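## Task

Pallet north (toward -y on the track) belongs to route K9 and pallet south (toward +y) to route P8. Each case carries a route label, either on top or on the face turned toward the track. Exactly one case on each pallet bears the code of the opposite pallet; exchange those two so each ends on the pallet matching its code, with all cases top side up. Resting a case temporarily on the table next to the track's centre is allowed. No case may overhang its pallet edge by more than about a finger's width. A case that drops to the floor may be recovered but must finish top side up. At the end, release everything and withdraw the tools; anything the robot is still holding in place does not count.

## Robot and tools

Robot: two arms, left_arm and right_arm, each on its own carriage on a single track along y at x = 0. left_rail carries left_arm on the +y half (position_m 0.6 to 3 m); right_rail carries right_arm on the -y half (-3 to -0.6 m). Each arm base sits at x = 0, y = carriage position, z = 0.04 m, facing +x. The names left/right do not refer to image sides. Each arm ends in a vacuum tool with four cups: two on channel a (at y = -104.5 mm in the tool frame) and two on channel b (y = +104.5 mm), at x = -62 and +62 mm. Cups point along the tool's +z.

World frame: fixed to the table, table top z = 0, +z up, +x the direction the arms face, +y to their left, y = 0 at track middle. The table exists for x >= 0.50 m and only between y = -0.90 and 0.90; elsewhere the floor is 0.53 m lower. cam_pallet_north views the -y end, cam_pallet_south the +y end; +y runs roughly rightward in both. Other cameras: cam_high, cam_low, cam_left_wrist, cam_right_wrist.

execute_actions(actions): a list of action objects run in sequence. Each may hold "rows", "steps", "until", and device keys "left_rail" / "right_rail". An empty list just returns state and images.
- rows: 1 to 15 rows, each used for one control step (1/30 s). Every row has exactly 16 numbers in [-1, 1], covering both arms even if one is idle: left dx, dy, dz, rx, ry, rz, suction_a, suction_b, then right dx, dy, dz, rx, ry, rz, suction_a, suction_b. dx..rz are an offset of the cup point's target from where that cup point was measured when the action began (for the first action of a call, the last reported pose), expressed in the cup point's own axes, not the world. Each row is relative to that same start, not to the previous row. Scale: 1.0 = 0.6 m for dx/dy/dz and 180 degrees for the rotation vector rx/ry/rz. Per step the commanded target is clipped to 100 mm and 16 degrees from the current pose. Suction values: 1 = vacuum on, 0 = off (above 0.01 counts as on); a channel keeps its last value, so resend the current suction numbers to leave a tool unchanged.
- steps: 1 to 450, at least the number of rows, default 15. After the last row the arm keeps heading to that row's target, but an arm that was held back may stop short; send the remainder in a new action.
- until: stops the action early when every listed condition holds, e.g. {"left_rail": {"position_status": ["!=", "moving"]}}, or {"all": {"status": "ended"}} / {"any": {"status": "ended"}}. Numeric fields need a comparison (=, !=, <, <=, >, >=). It does not halt the arms.
- left_rail / right_rail: {"position_m": x} is an absolute carriage position in metres along y; {"speed_m_s": v} sets top speed 0.01 to 1 (starts at 1); {"stop": true} alone halts it. Rows never move carriages; a carriage driving while rows play shifts the tool by that travel. Drive first, wait for arrival (within 0.6 mm), then place the tool. Any out-of-range value or unknown name rejects the whole call.

zoom_image(camera, region): region [x0, y0, x1, y1] in pixels of that camera's latest image, at most 504 x 504, origin top-left.

finished_scene(scene): ends the given scene irreversibly; do so only after the goal is met and stable.

Results: per-arm end_effector_position (m) and end_effector_quat_wxyz in the world frame, velocities, Hand target (current controller goal), Joint positions/velocities (rail first, then six joints), Wrist force/torque in the tool's axes (noisy, offset up to about 10 N, saturates near 200 N). suction_measured_a/b: 0 to 1 vacuum level, about 0.83+ on an airtight surface, lower on leaky cardboard, takes up to 1.3 s to settle; part_present_a/b flip to 1 above 0.09. Rail fields: position_m, position_status (moving, done, contact_stop, time_out, stopped, stopped_with_arm, stopped_for_other_arm), position_answer (taken / not_taken). "pose unreachable" means the clearance check altered or blocked a command; that arm's carriage brakes. Reported cup positions may be slightly off, more so at long reach.

Gripping: press both cups of a channel fully onto a flat smooth face; edges, gaps or one uncovered cup mean no hold on that channel. Cups compress up to 21 mm. Carry near the centre, slowly; ramp offsets gradually (about 0.01 per row). To release: lower in tiny steps until contact, then in one action switch both channels off and back the tool straight away. A cup stuck to the table holds the tool; switch that channel off.

Avoid: arms colliding or pressing on each other (including tools, cameras, carriages and a held case); outside forces of 400 N or joint torques at limits (the arm stops 10 s); both tools sucking on one case during a handover (turn the giver off first, then lift it clear); fast or off-centre carries that shed a case; knocking anything out of the work area; cases overhanging pallet edges or left upside down.

Each tool is called as a command line: name --argument value for each argument, lists and objects as JSON in quotes; but a table of rows of numbers goes row by row, as --pt "numbers of a row", without its own name.

## Session

execute_actions --actions '[]'

Scene clock: 0.00 s.
left_arm: end_effector_position=(+0.8495, +1.2308, +0.4396) suction_measured_a=0.00 part_present_a=0 suction_measured_b=0.00 part_present_b=0 end_effector_quat_wxyz=(-0.000, +0.000, +1.000, -0.001) end_effector_velocity=(-0.000, +0.000, +0.000) end_effector_angular_velocity=(-0.000, -0.000, -0.000) | right_arm: end_effector_position=(+0.8496, -1.8695, +0.4404) suction_measured_a=0.00 part_present_a=0 suction_measured_b=0.00 part_present_b=0 end_effector_quat_wxyz=(-0.000, -0.001, +1.000, +0.001) end_effector_velocity=(-0.000, +0.000, +0.000) end_effector_angular_velocity=(-0.000, -0.000, +0.000)
Joint positions: left_arm=[ 1.231 -0.238 -1.498  2.093 -2.165 -1.572  1.333] | right_arm=[-1.871 -0.237 -1.499  2.092 -2.163 -1.57   1.331]
Joint velocities: left_arm=[ 0.  0. -0. -0.  0.  0.  0.] | right_arm=[ 0. -0. -0.  0. -0.  0. -0.]
Wrist force (N, on the end effector, along its own x y z axes, offset not removed): no reading
Wrist torque (N m, same axes, about the end effector's origin, offset not removed): no reading
Hand target (left_arm): +0.849, +1.231, +0.440; -0.000, +0.000, +1.000, -0.001
Hand target (right_arm): +0.850, -1.869, +0.440; -0.000, -0.001, +1.000, +0.001
left_rail: position_m=1.231 position_m_goal=1.231 speed_m_s=1.00 position_status=done position_answer=taken refusals=0
right_rail: position_m=-1.871 position_m_goal=-1.871 speed_m_s=1.00 position_status=done position_answer=taken refusals=0
camera_calibration (this result's frames):
cam_left_wrist: T_world_to_cam=[[0.0261205, -0.999566, 0.0136092, 1.20366], [-0.84674, -0.0148863, 0.531799, 0.52643], [-0.531366, -0.0254143, -0.846761, 0.944739], [0, 0, 0, 1]] pos_world=[0.916312, 1.23499, 0.503632]
cam_right_wrist: T_world_to_cam=[[-0.031653, -0.999434, -0.011351, -1.83768], [-0.840367, 0.0204637, 0.541631, 0.535293], [-0.541092, 0.0266833, -0.84054, 0.971446], [0, 0, 0, 1]] pos_world=[0.917317, -1.87351, 0.505748]

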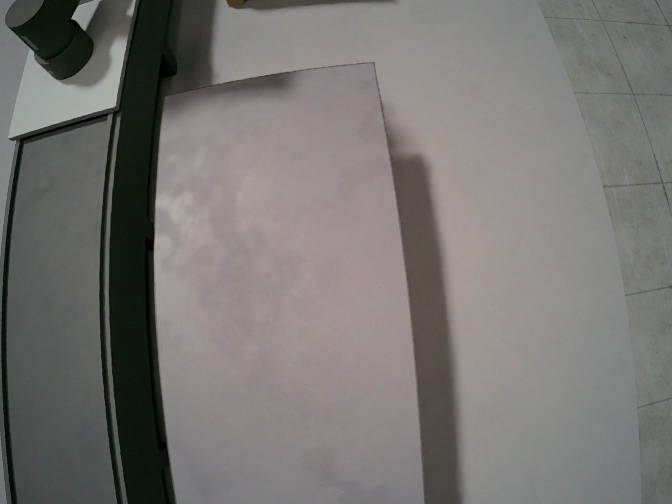

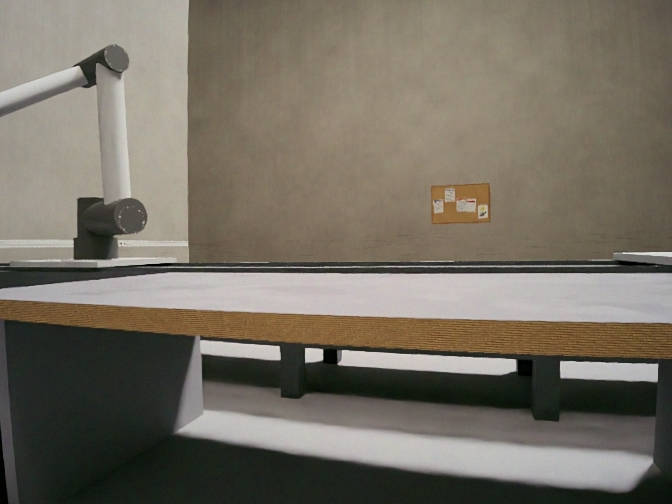

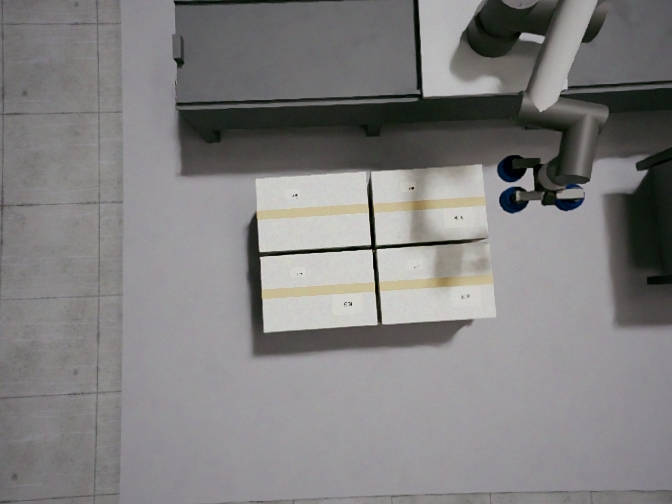

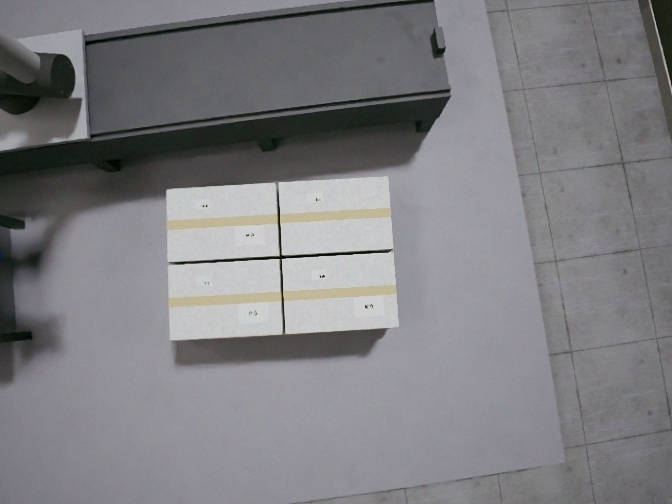

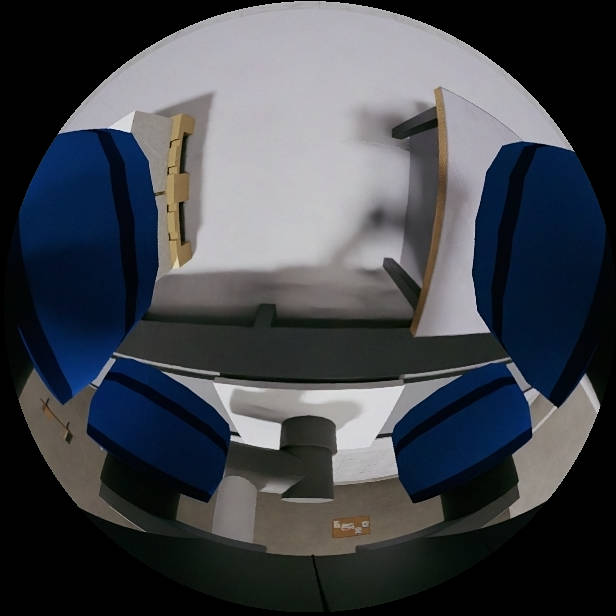

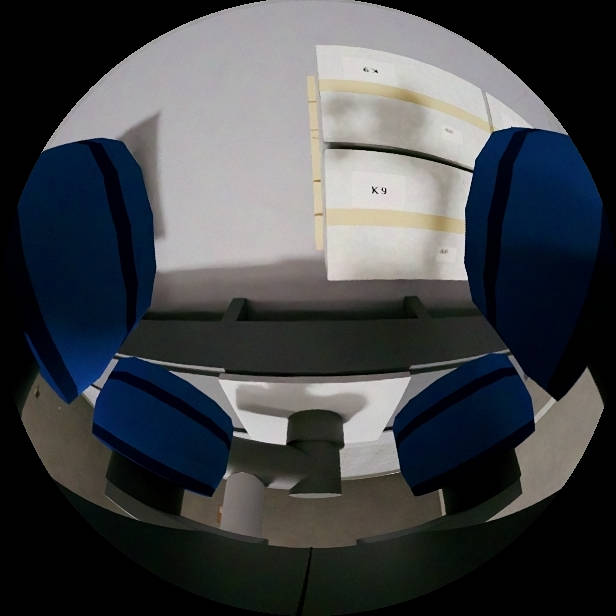

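zoom_image --camera "cam_pallet_north" --region '[240, 160, 510, 350]'

zoom_image --camera "cam_pallet_south" --region '[150, 165, 420, 355]'

zoom_image --camera "cam_pallet_north" --region '[310, 280, 500, 330]'

zoom_image --camera "cam_pallet_south" --region '[220, 215, 400, 335]'

Region (240, 160, 510, 350) of cam_pallet_north's 672x504 image, scaled by 1.867, with more detail than that image has; it fills the top 355 rows of this view, and the rest is white.

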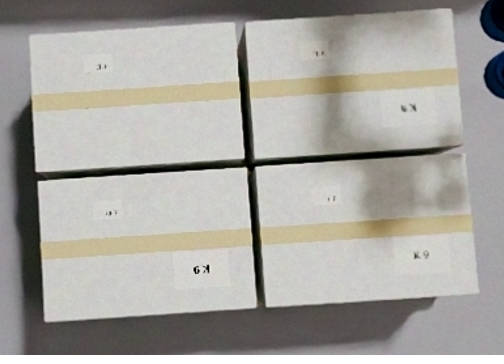

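Region (150, 165, 420, 355) of cam_pallet_south's 672x504 image, scaled by 1.867, with more detail than that image has; it fills the top 355 rows of this view, and the rest is white.

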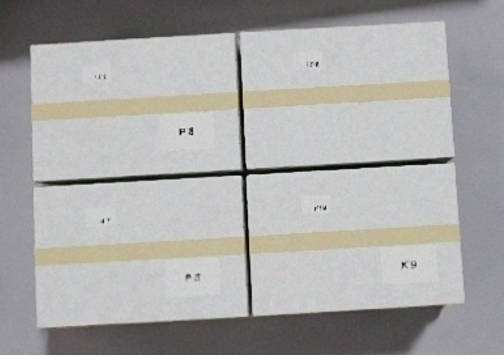

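Region (310, 280, 500, 330) of cam_pallet_north's 672x504 image, scaled by 2.653, with more detail than that image has; it fills the top 133 rows of this view, and the rest is white.

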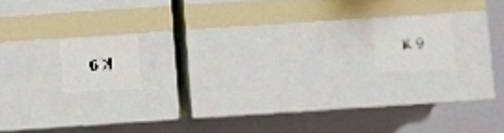

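Region (220, 215, 400, 335) of cam_pallet_south's 672x504 image, scaled by 2.800, with more detail than that image has.

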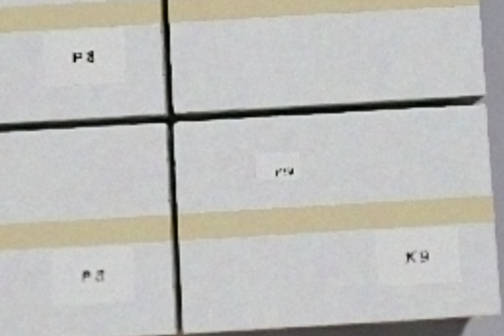

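execute_actions --actions '[{"rows":[[-0.02,0,0.02,0,0,0.02,0,0,0,0,0.02,0,0,0.02,0,0],[-0.05,0,0.05,0,0,0.04,0,0,0,0,0.05,0,0,0.04,0,0],[-0.09,0,0.09,0,0,0.07,0,0,0,0,0.09,0,0,0.07,0,0],[-0.6225,0,0.733,0,0,0.5156,0,0,0.023,0,0.733,0,0,0.487,0,0]],"steps":64,"left_rail":{"position_m":2.74},"right_rail":{"position_m":-2.81}}]'

Scene clock: 18.43 s.
left_arm: end_effector_position=(+1.2229, +2.7402, +0.0002) suction_measured_a=0.00 part_present_a=0 suction_measured_b=0.00 part_present_b=0 end_effector_quat_wxyz=(+0.000, +0.724, +0.690, -0.000) end_effector_velocity=(+0.000, -0.000, -0.000) end_effector_angular_velocity=(+0.000, +0.000, -0.002) | right_arm: end_effector_position=(+0.8361, -2.8086, +0.0006) suction_measured_a=0.00 part_present_a=0 suction_measured_b=0.00 part_present_b=0 end_effector_quat_wxyz=(-0.001, +0.692, +0.722, +0.000) end_effector_velocity=(+0.000, -0.000, -0.000) end_effector_angular_velocity=(-0.000, -0.000, -0.001)
Joint positions: left_arm=[ 2.74  -0.165 -0.772  1.713 -2.512 -1.572  3.026] | right_arm=[-2.81  -0.241 -0.987  2.312 -2.895 -1.57   2.857]
Joint velocities: left_arm=[ 0.     0.     0.001 -0.001  0.001 -0.     0.002] | right_arm=[ 0.     0.     0.     0.    -0.    -0.     0.001]
Wrist force (N, on the end effector, along its own x y z axes, offset not removed): left_arm=[-12.4 -4.2 1.4] | right_arm=[-4.1 8.2 0.4]
Wrist torque (N m, same axes, about the end effector's origin, offset not removed): left_arm=[-0.58 1.78 -0.30] | right_arm=[0.82 0.61 0.08]
Hand target (left_arm): +1.223, +2.740, +0.000; +0.000, +0.724, +0.689, -0.000
Hand target (right_arm): +0.836, -2.809, +0.001; -0.001, +0.692, +0.722, +0.000
Off the commanded pose (left_arm): 0.001 m, 0 deg.
Off the commanded pose (right_arm): 0.001 m, 0 deg.
left_rail: position_m=2.740 position_m_goal=2.740 speed_m_s=1.00 position_status=done position_answer=taken refusals=0
right_rail: position_m=-2.810 position_m_goal=-2.810 speed_m_s=1.00 position_status=done position_answer=taken refusals=0
camera_calibration (this result's frames):
cam_left_wrist: T_world_to_cam=[[-0.999666, 0.0226227, 0.0125098, 1.16208], [0.0258128, 0.847176, 0.530686, -2.33043], [0.00140757, 0.530831, -0.847476, -1.36634], [0, 0, 0, 1]] pos_world=[1.22377, 2.67329, 0.064244]
cam_right_wrist: T_world_to_cam=[[-0.999908, -0.00931921, -0.00988595, 0.808678], [-0.0131909, 0.840141, 0.542208, 2.39193], [0.00325264, 0.542288, -0.840186, 1.61252], [0, 0, 0, 1]] pos_world=[0.83491, -2.87647, 0.0658882]

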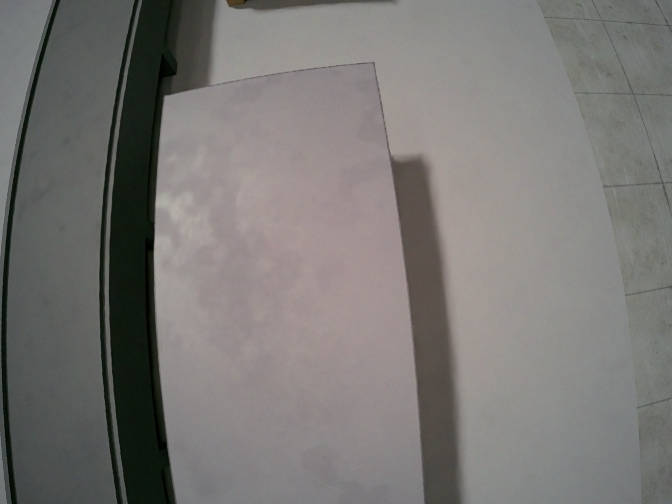

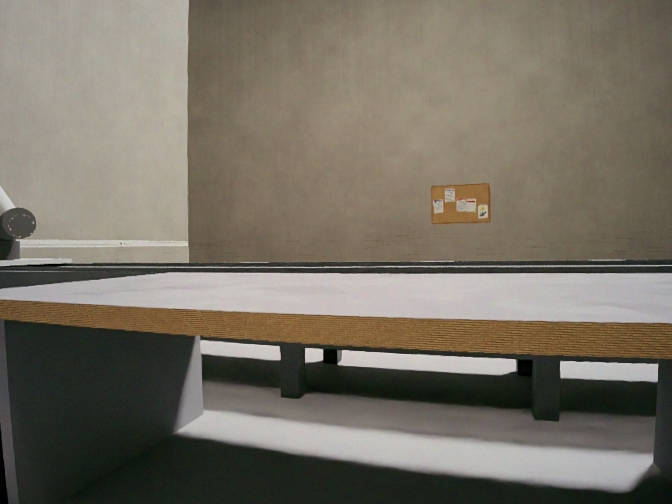

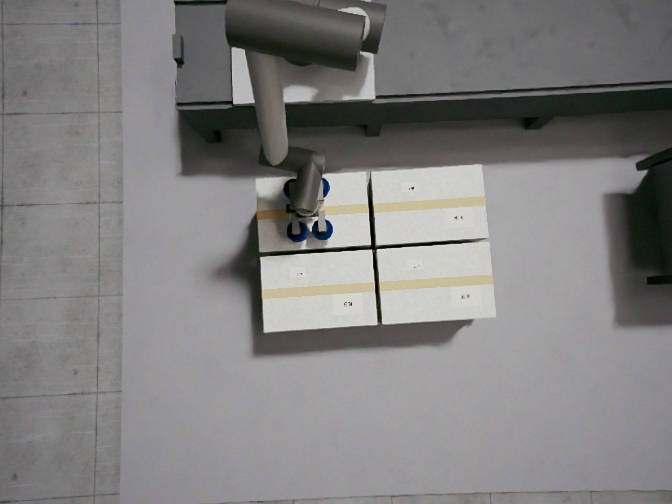

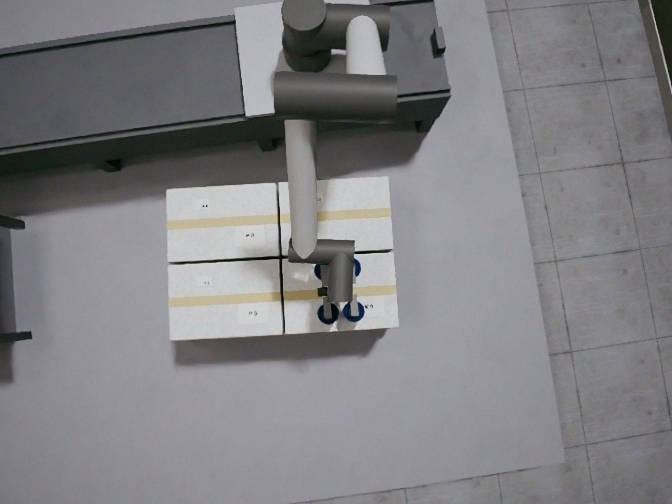

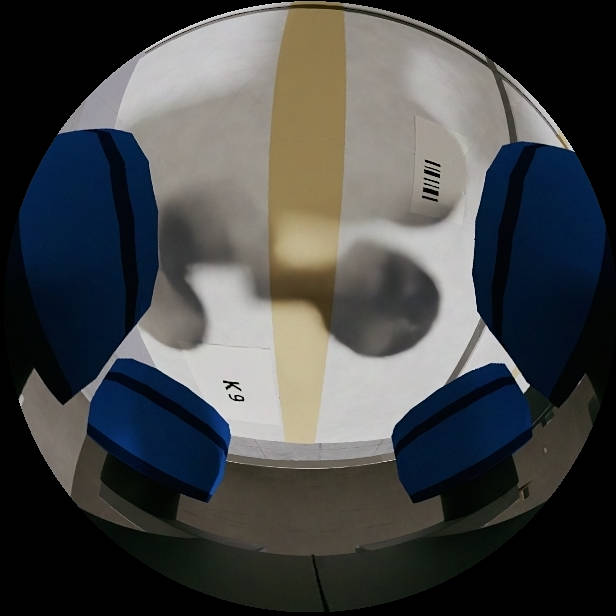

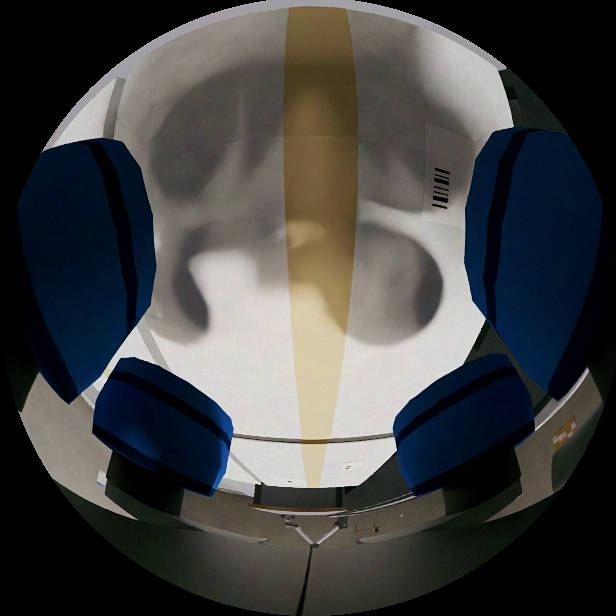

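execute_actions --actions '[]'

Scene clock: 28.83 s.
left_arm: end_effector_position=(+1.2229, +2.7402, +0.0001) suction_measured_a=0.00 part_present_a=0 suction_measured_b=0.00 part_present_b=0 end_effector_quat_wxyz=(+0.000, +0.724, +0.689, -0.000) end_effector_velocity=(+0.000, -0.000, +0.000) end_effector_angular_velocity=(-0.000, -0.000, -0.000) | right_arm: end_effector_position=(+0.8361, -2.8086, +0.0006) suction_measured_a=0.00 part_present_a=0 suction_measured_b=0.00 part_present_b=0 end_effector_quat_wxyz=(-0.001, +0.692, +0.722, +0.000) end_effector_velocity=(-0.000, +0.000, -0.000) end_effector_angular_velocity=(+0.000, +0.000, +0.000)
Joint positions: left_arm=[ 2.74  -0.165 -0.772  1.713 -2.512 -1.572  3.026] | right_arm=[-2.81  -0.241 -0.987  2.312 -2.895 -1.57   2.857]
Joint velocities: left_arm=[ 0. -0. -0.  0. -0.  0.  0.] | right_arm=[ 0.  0.  0.  0.  0.  0. -0.]
Wrist force (N, on the end effector, along its own x y z axes, offset not removed): left_arm=[-2.9 -3.0 2.9] | right_arm=[-4.4 8.8 -1.5]
Wrist torque (N m, same axes, about the end effector's origin, offset not removed): left_arm=[-0.26 0.75 -0.23] | right_arm=[0.91 0.65 0.08]
Hand target (left_arm): +1.223, +2.740, +0.000; +0.000, +0.724, +0.689, -0.000
Hand target (right_arm): +0.836, -2.809, +0.001; -0.001, +0.692, +0.722, +0.000
Off the commanded pose (left_arm): 0.001 m, 0 deg.
Off the commanded pose (right_arm): 0.001 m, 0 deg.
left_rail: position_m=2.740 position_m_goal=2.740 speed_m_s=1.00 position_status=done position_answer=taken refusals=0
right_rail: position_m=-2.810 position_m_goal=-2.810 speed_m_s=1.00 position_status=done position_answer=taken refusals=0
camera_calibration (this result's frames):
cam_left_wrist: T_world_to_cam=[[-0.999659, 0.0228972, 0.0125815, 1.16135], [0.0260835, 0.847166, 0.530687, -2.33068], [0.00149264, 0.530834, -0.847474, -1.36651], [0, 0, 0, 1]] pos_world=[1.22379, 2.67328, 0.0641676]
cam_right_wrist: T_world_to_cam=[[-0.999909, -0.00918032, -0.00989362, 0.809069], [-0.0130782, 0.840163, 0.542176, 2.39191], [0.00333491, 0.542256, -0.840207, 1.61236], [0, 0, 0, 1]] pos_world=[0.834901, -2.87648, 0.0658818]

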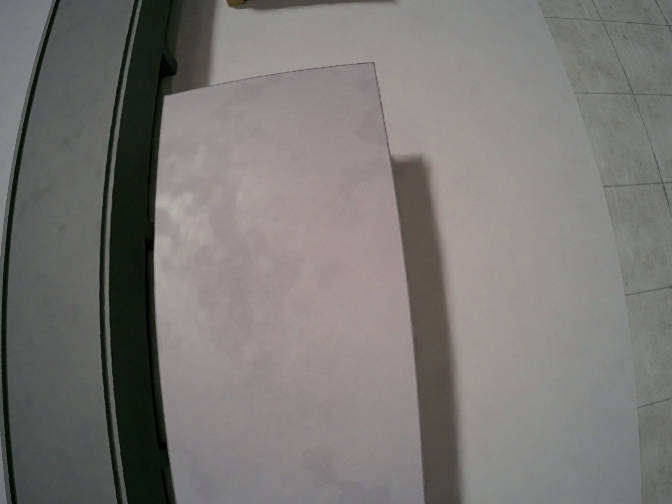

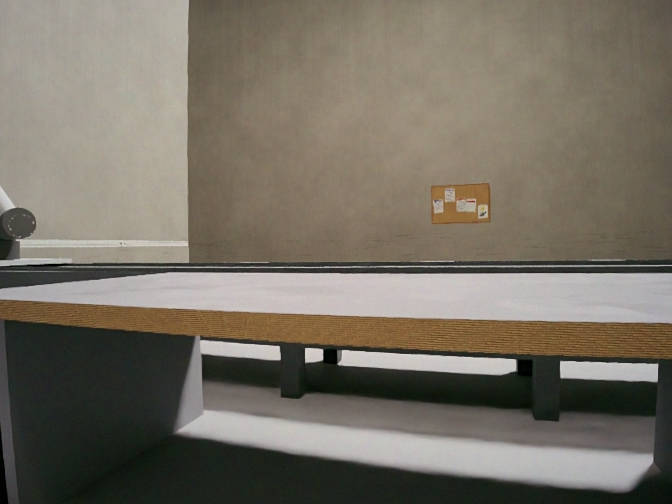

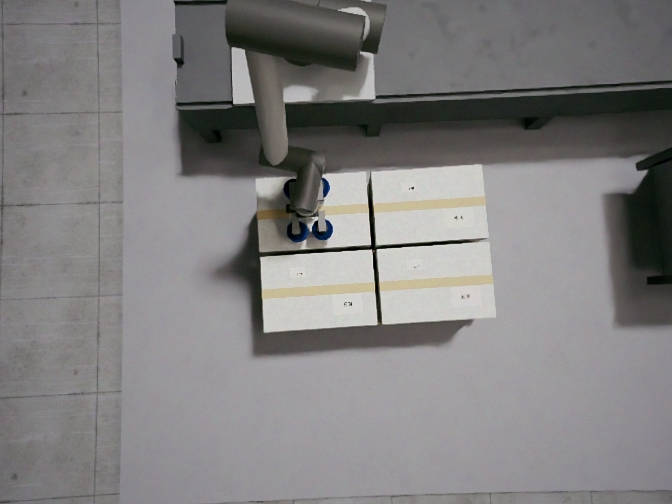

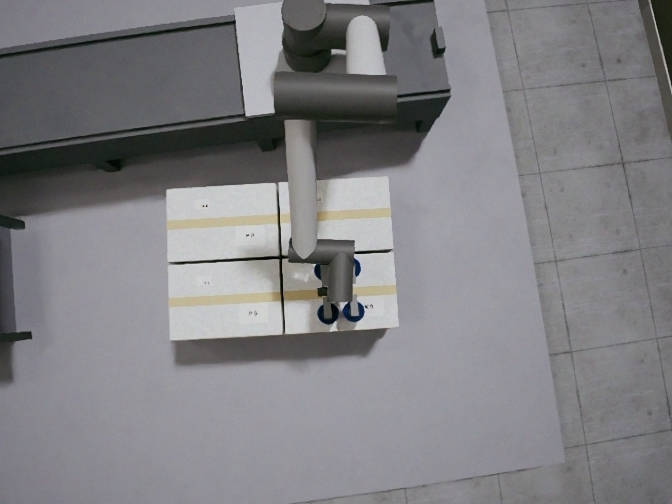

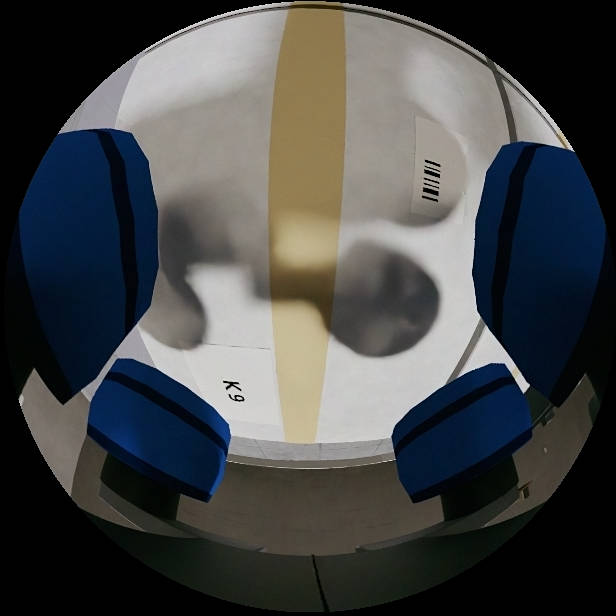

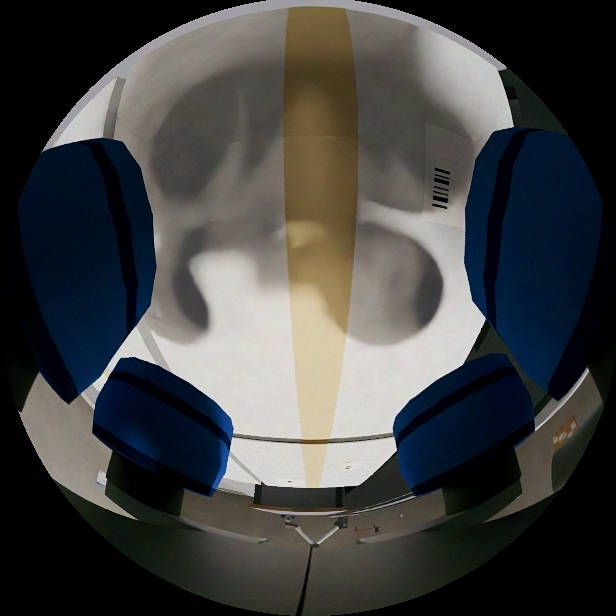

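execute_actions --actions '[{"rows":[[0,0,0.01,0,0,0,0,0,0,0,0.01,0,0,0,0,0],[0,0,0.022,0,0,0,0,0,0,0,0.022,0,0,0,0,0],[0,0,0.036,0,0,0,0,0,0,0,0.036,0,0,0,0,0],[0,0,0.05,0,0,0,0,0,0,0,0.05,0,0,0,0,0],[0,0,0.064,0,0,0,0,0,0,0,0.064,0,0,0,0,0],[0,0,0.078,0,0,0,0,0,0,0,0.078,0,0,0,0,0],[0,0,0.09,0,0,0,0,0,0,0,0.09,0,0,0,0,0],[0,0,0.1,0,0,0,0,0,0,0,0.1,0,0,0,0,0],[0,0,0.109,0,0,0,0,0,0,0,0.109,0,0,0,0,0],[0,0,0.117,0,0,0,0,0,0,0,0.117,0,0,0,0,0],[0,0,0.124,0,0,0,0,0,0,0,0.124,0,0,0,0,0],[0,0,0.13,0,0,0,1,1,0,0,0.13,0,0,0,1,1],[0,0,0.135,0,0,0,1,1,0,0,0.135,0,0,0,1,1],[0,0,0.14,0,0,0,1,1,0,0,0.14,0,0,0,1,1],[0,0,0.145,0,0,0,1,1,0,0,0.145,0,0,0,1,1]],"steps":30}]'

Scene clock: 37.90 s.
left_arm: end_effector_position=(+1.2228, +2.7401, -0.0866) suction_measured_a=0.68 part_present_a=1 suction_measured_b=0.69 part_present_b=1 end_effector_quat_wxyz=(+0.000, +0.724, +0.689, -0.000) end_effector_velocity=(+0.009, +0.026, +0.002) end_effector_angular_velocity=(+0.061, -0.021, +0.007) | right_arm: end_effector_position=(+0.8363, -2.8091, -0.0860) suction_measured_a=0.73 part_present_a=1 suction_measured_b=0.76 part_present_b=1 end_effector_quat_wxyz=(-0.000, +0.692, +0.722, -0.000) end_effector_velocity=(-0.019, +0.001, -0.010) end_effector_angular_velocity=(-0.001, +0.035, +0.000)
Joint positions: left_arm=[ 2.74  -0.165 -0.687  1.708 -2.592 -1.571  3.026] | right_arm=[-2.81  -0.242 -0.854  2.306 -3.023 -1.571  2.857]
Joint velocities: left_arm=[ 0.     0.007  0.002 -0.005 -0.008  0.063  0.   ] | right_arm=[ 0.    -0.001  0.005  0.012  0.016 -0.009 -0.001]
Wrist force (N, on the end effector, along its own x y z axes, offset not removed): left_arm=[5.6 -38.1 -28.0] | right_arm=[-32.5 -6.6 115.8]
Wrist torque (N m, same axes, about the end effector's origin, offset not removed): left_arm=[7.69 15.69 -2.44] | right_arm=[0.03 -15.64 -0.22]
Hand target (left_arm): +1.223, +2.740, -0.087; +0.000, +0.724, +0.689, -0.000
Hand target (right_arm): +0.836, -2.809, -0.086; -0.001, +0.692, +0.722, +0.000
Off the commanded pose (left_arm): 0.000 m, 0 deg.
Off the commanded pose (right_arm): 0.001 m, 0 deg.
left_rail: position_m=2.740 position_m_goal=2.740 speed_m_s=1.00 position_status=done position_answer=taken refusals=0
right_rail: position_m=-2.810 position_m_goal=-2.810 speed_m_s=1.00 position_status=done position_answer=taken refusals=0
camera_calibration (this result's frames):
cam_left_wrist: T_world_to_cam=[[-0.999653, 0.023084, 0.0127137, 1.16185], [0.0263112, 0.846896, 0.531108, -2.28414], [0.00149296, 0.531258, -0.847209, -1.44108], [0, 0, 0, 1]] pos_world=[1.22369, 2.67319, -0.0225423]
cam_right_wrist: T_world_to_cam=[[-0.999907, -0.00912598, -0.0101077, 0.80856], [-0.0131447, 0.840769, 0.541234, 2.44094], [0.00355893, 0.541317, -0.840811, 1.53699], [0, 0, 0, 1]] pos_world=[0.8351, -2.87689, -0.0206267]

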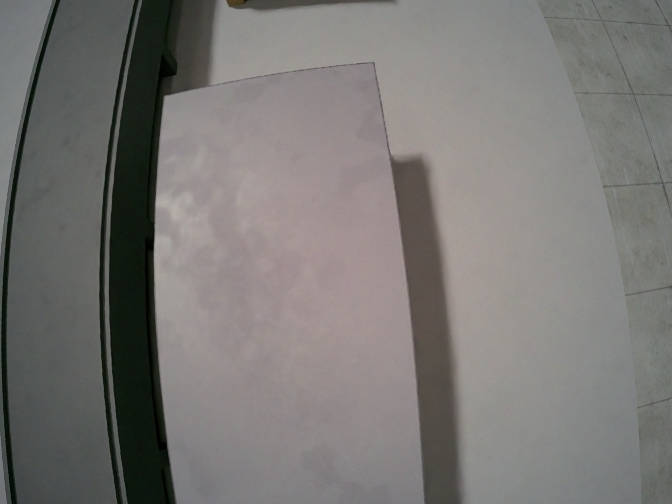

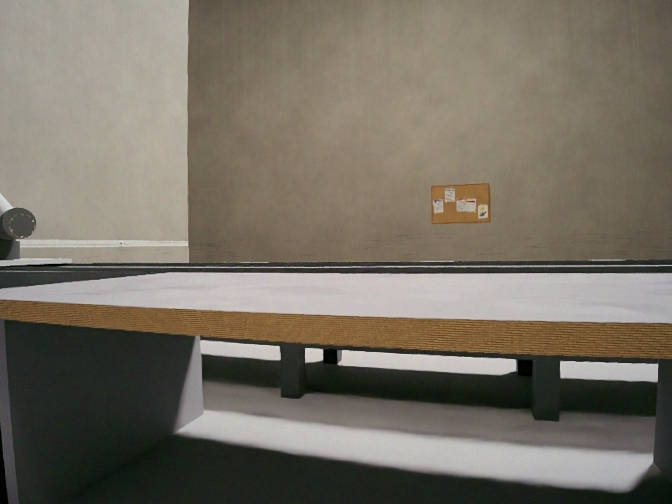

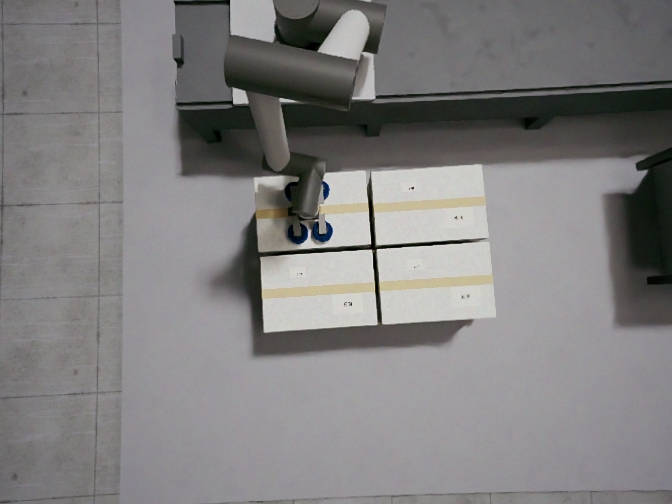

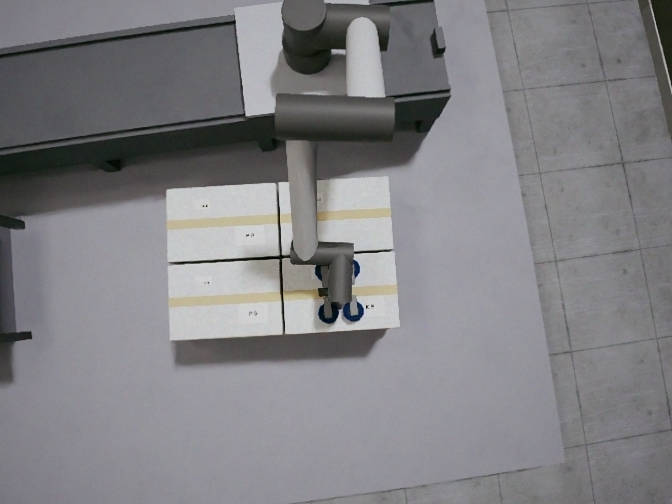

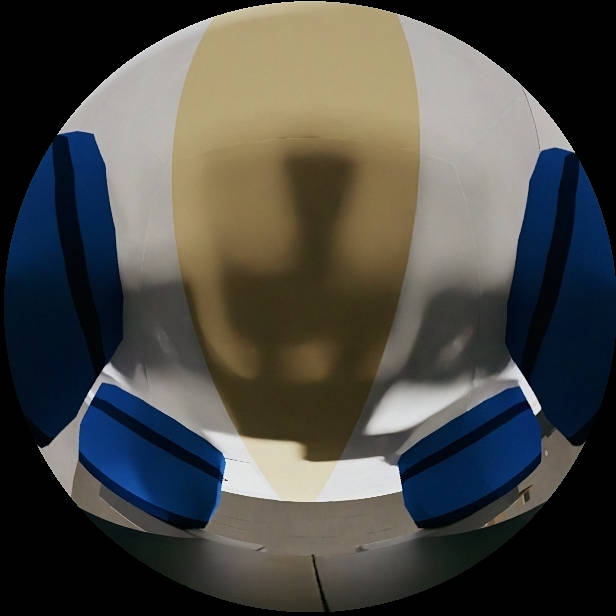

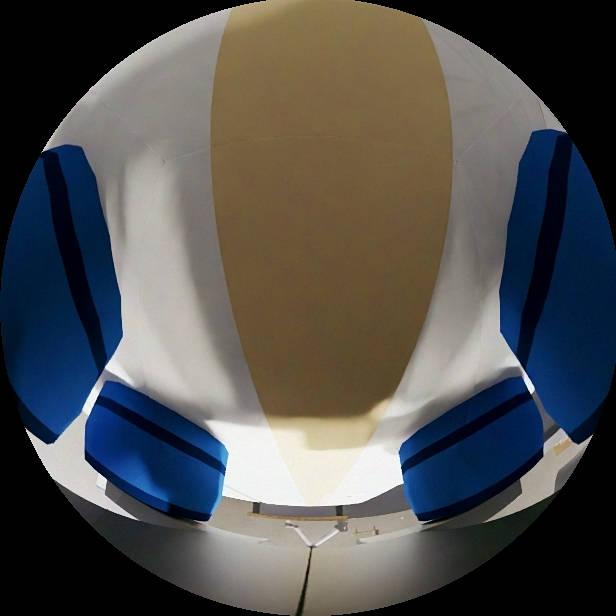

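execute_actions --actions '[{"rows":[[0,0,-0.004,0,0,0,1,1,0,0,-0.004,0,0,0,1,1],[0,0,-0.01,0,0,0,1,1,0,0,-0.01,0,0,0,1,1],[0,0,-0.018,0,0,0,1,1,0,0,-0.018,0,0,0,1,1],[0,0,-0.028,0,0,0,1,1,0,0,-0.028,0,0,0,1,1],[0,0,-0.04,0,0,0,1,1,0,0,-0.04,0,0,0,1,1],[0,0,-0.055,0,0,0,1,1,0,0,-0.055,0,0,0,1,1],[0,0,-0.072,0,0,0,1,1,0,0,-0.072,0,0,0,1,1],[0,0,-0.092,0,0,0,1,1,0,0,-0.092,0,0,0,1,1],[0,0,-0.115,0,0,0,1,1,0,0,-0.115,0,0,0,1,1],[0,0,-0.14,0,0,0,1,1,0,0,-0.14,0,0,0,1,1],[0,0,-0.17,0,0,0,1,1,0,0,-0.17,0,0,0,1,1],[0,0,-0.2,0,0,0,1,1,0,0,-0.2,0,0,0,1,1],[0,0,-0.24,0,0,0,1,1,0,0,-0.24,0,0,0,1,1],[0,0,-0.29,0,0,0,1,1,0,0,-0.29,0,0,0,1,1],[0,0,-0.84,0,0,0,1,1,0,0,-0.84,0,0,0,1,1]],"steps":34},{"left_rail":{"position_m":0.6},"right_rail":{"position_m":-0.6},"steps":14},{"rows":[[-0.01,-0.012,0,0,0,-0.001,1,1,0.01,0.002,0,0,0,0.001,1,1],[-0.025,-0.03,0,0,0,-0.002,1,1,0.025,0.005,0,0,0,0.002,1,1],[-0.045,-0.054,0,0,0,-0.003,1,1,0.045,0.01,0,0,0,0.003,1,1],[-0.07,-0.084,0,0,0,-0.004,1,1,0.07,0.015,0,0,0,0.004,1,1],[-0.095,-0.114,0,0,0,-0.005,1,1,0.095,0.02,0,0,0,0.005,1,1],[-0.12,-0.144,0,0,0,-0.006,1,1,0.12,0.025,0,0,0,0.006,1,1],[-0.15,-0.18,0,0,0,-0.007,1,1,0.15,0.032,0,0,0,0.007,1,1],[-0.18,-0.215,0,0,0,-0.008,1,1,0.18,0.038,0,0,0,0.008,1,1],[-0.461,-0.55,0,0,0,-0.0156,1,1,0.428,0.091,0,0,0,0.0135,1,1]],"steps":90,"until":{"all":{"status":"ended"}}}]'

Scene clock: 56.70 s.
left_arm: end_effector_position=(+0.8796, +0.3400, +0.4137) suction_measured_a=0.89 part_present_a=1 suction_measured_b=0.89 part_present_b=1 end_effector_quat_wxyz=(+0.000, +0.707, +0.707, -0.000) end_effector_velocity=(-0.000, +0.000, -0.000) end_effector_angular_velocity=(+0.000, +0.001, +0.000) | right_arm: end_effector_position=(+0.8795, -0.3392, +0.4133) suction_measured_a=0.91 part_present_a=1 suction_measured_b=0.91 part_present_b=1 end_effector_quat_wxyz=(+0.001, +0.707, +0.707, +0.000) end_effector_velocity=(+0.000, +0.002, +0.000) end_effector_angular_velocity=(-0.007, -0.000, -0.000)
Joint positions: left_arm=[ 0.6   -0.508 -1.404  2.025 -2.192 -1.571  2.634] | right_arm=[-0.6    0.068 -1.404  2.026 -2.195 -1.572  3.209]
Joint velocities: left_arm=[ 0.     0.    -0.     0.001  0.    -0.    -0.   ] | right_arm=[ 0.004 -0.     0.    -0.    -0.    -0.007 -0.   ]
Wrist force (N, on the end effector, along its own x y z axes, offset not removed): left_arm=[-0.4 -3.0 20.6] | right_arm=[21.8 6.3 49.1]
Wrist torque (N m, same axes, about the end effector's origin, offset not removed): left_arm=[2.80 -5.53 -0.33] | right_arm=[-1.60 -4.28 0.33]
Hand target (left_arm): +0.880, +0.340, +0.414; +0.000, +0.707, +0.707, -0.000
Hand target (right_arm): +0.880, -0.339, +0.413; +0.001, +0.707, +0.707, +0.000
Off the commanded pose (left_arm): 0.000 m, 0 deg.
Off the commanded pose (right_arm): 0.000 m, 0 deg.
left_rail: position_m=0.600 position_m_goal=0.600 speed_m_s=1.00 position_status=done position_answer=taken refusals=0
right_rail: position_m=-0.600 position_m_goal=-0.600 speed_m_s=1.00 position_status=done position_answer=taken refusals=0
camera_calibration (this result's frames):
cam_left_wrist: T_world_to_cam=[[-0.999582, -0.0259683, 0.0126787, 0.884366], [-0.0152632, 0.846974, 0.531415, -0.471749], [-0.0245385, 0.530999, -0.847017, 0.281295], [0, 0, 0, 1]] pos_world=[0.883699, 0.273158, 0.477743]
cam_right_wrist: T_world_to_cam=[[-0.999381, 0.0330518, -0.0120647, 0.893979], [0.0212884, 0.841019, 0.540587, 0.0647319], [0.028014, 0.539995, -0.841202, 0.597854], [0, 0, 0, 1]] pos_world=[0.8753, -0.406826, 0.478708]

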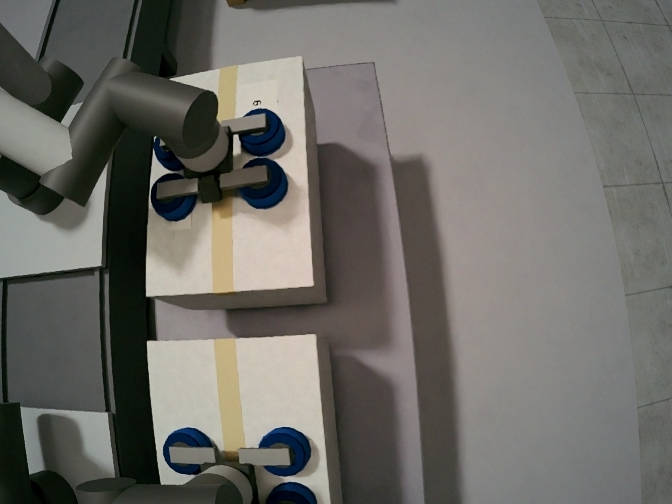

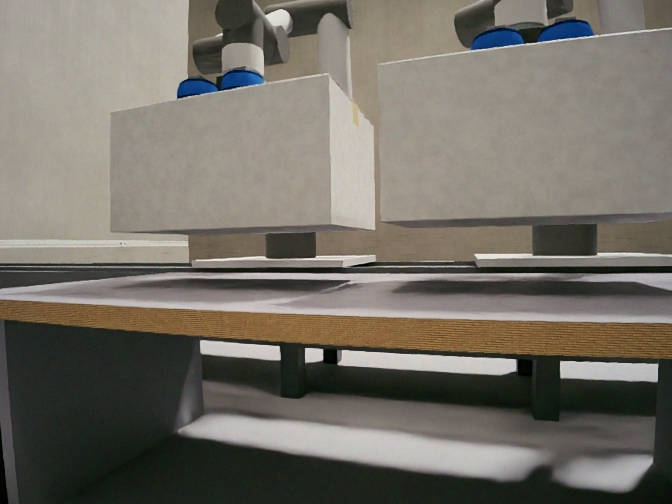

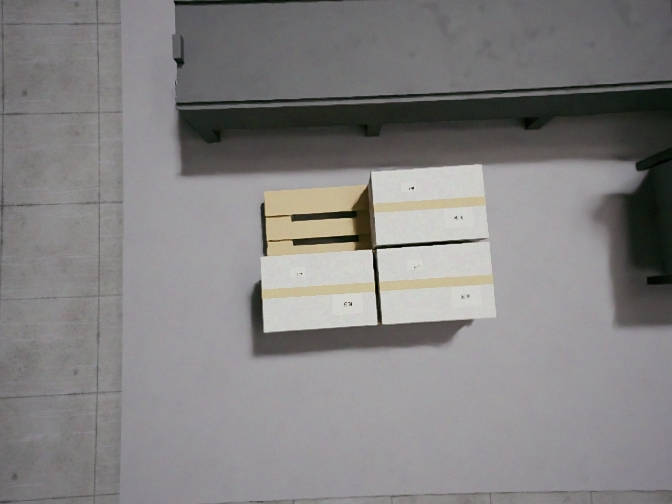

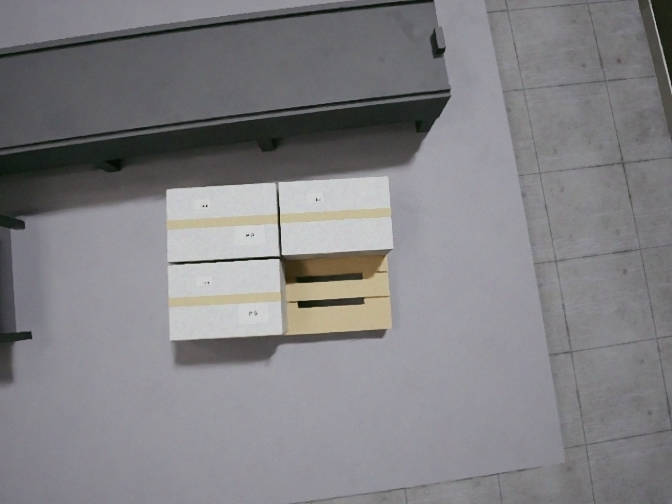

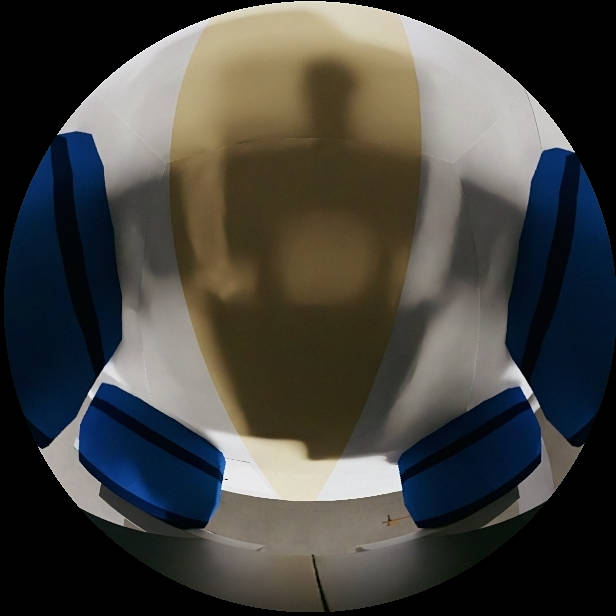

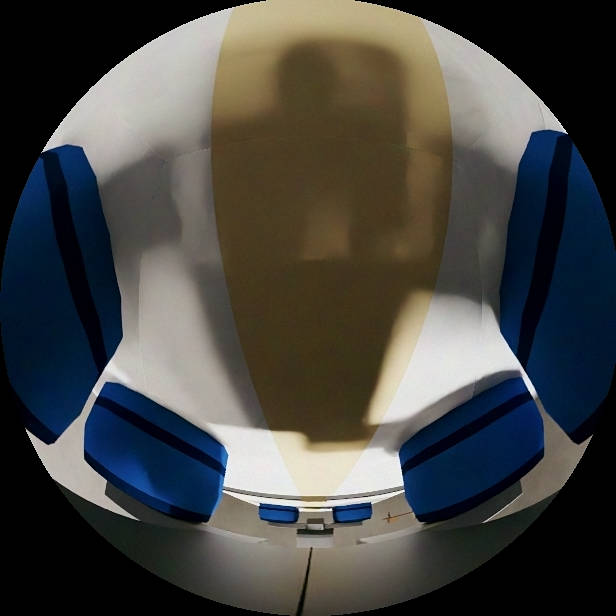

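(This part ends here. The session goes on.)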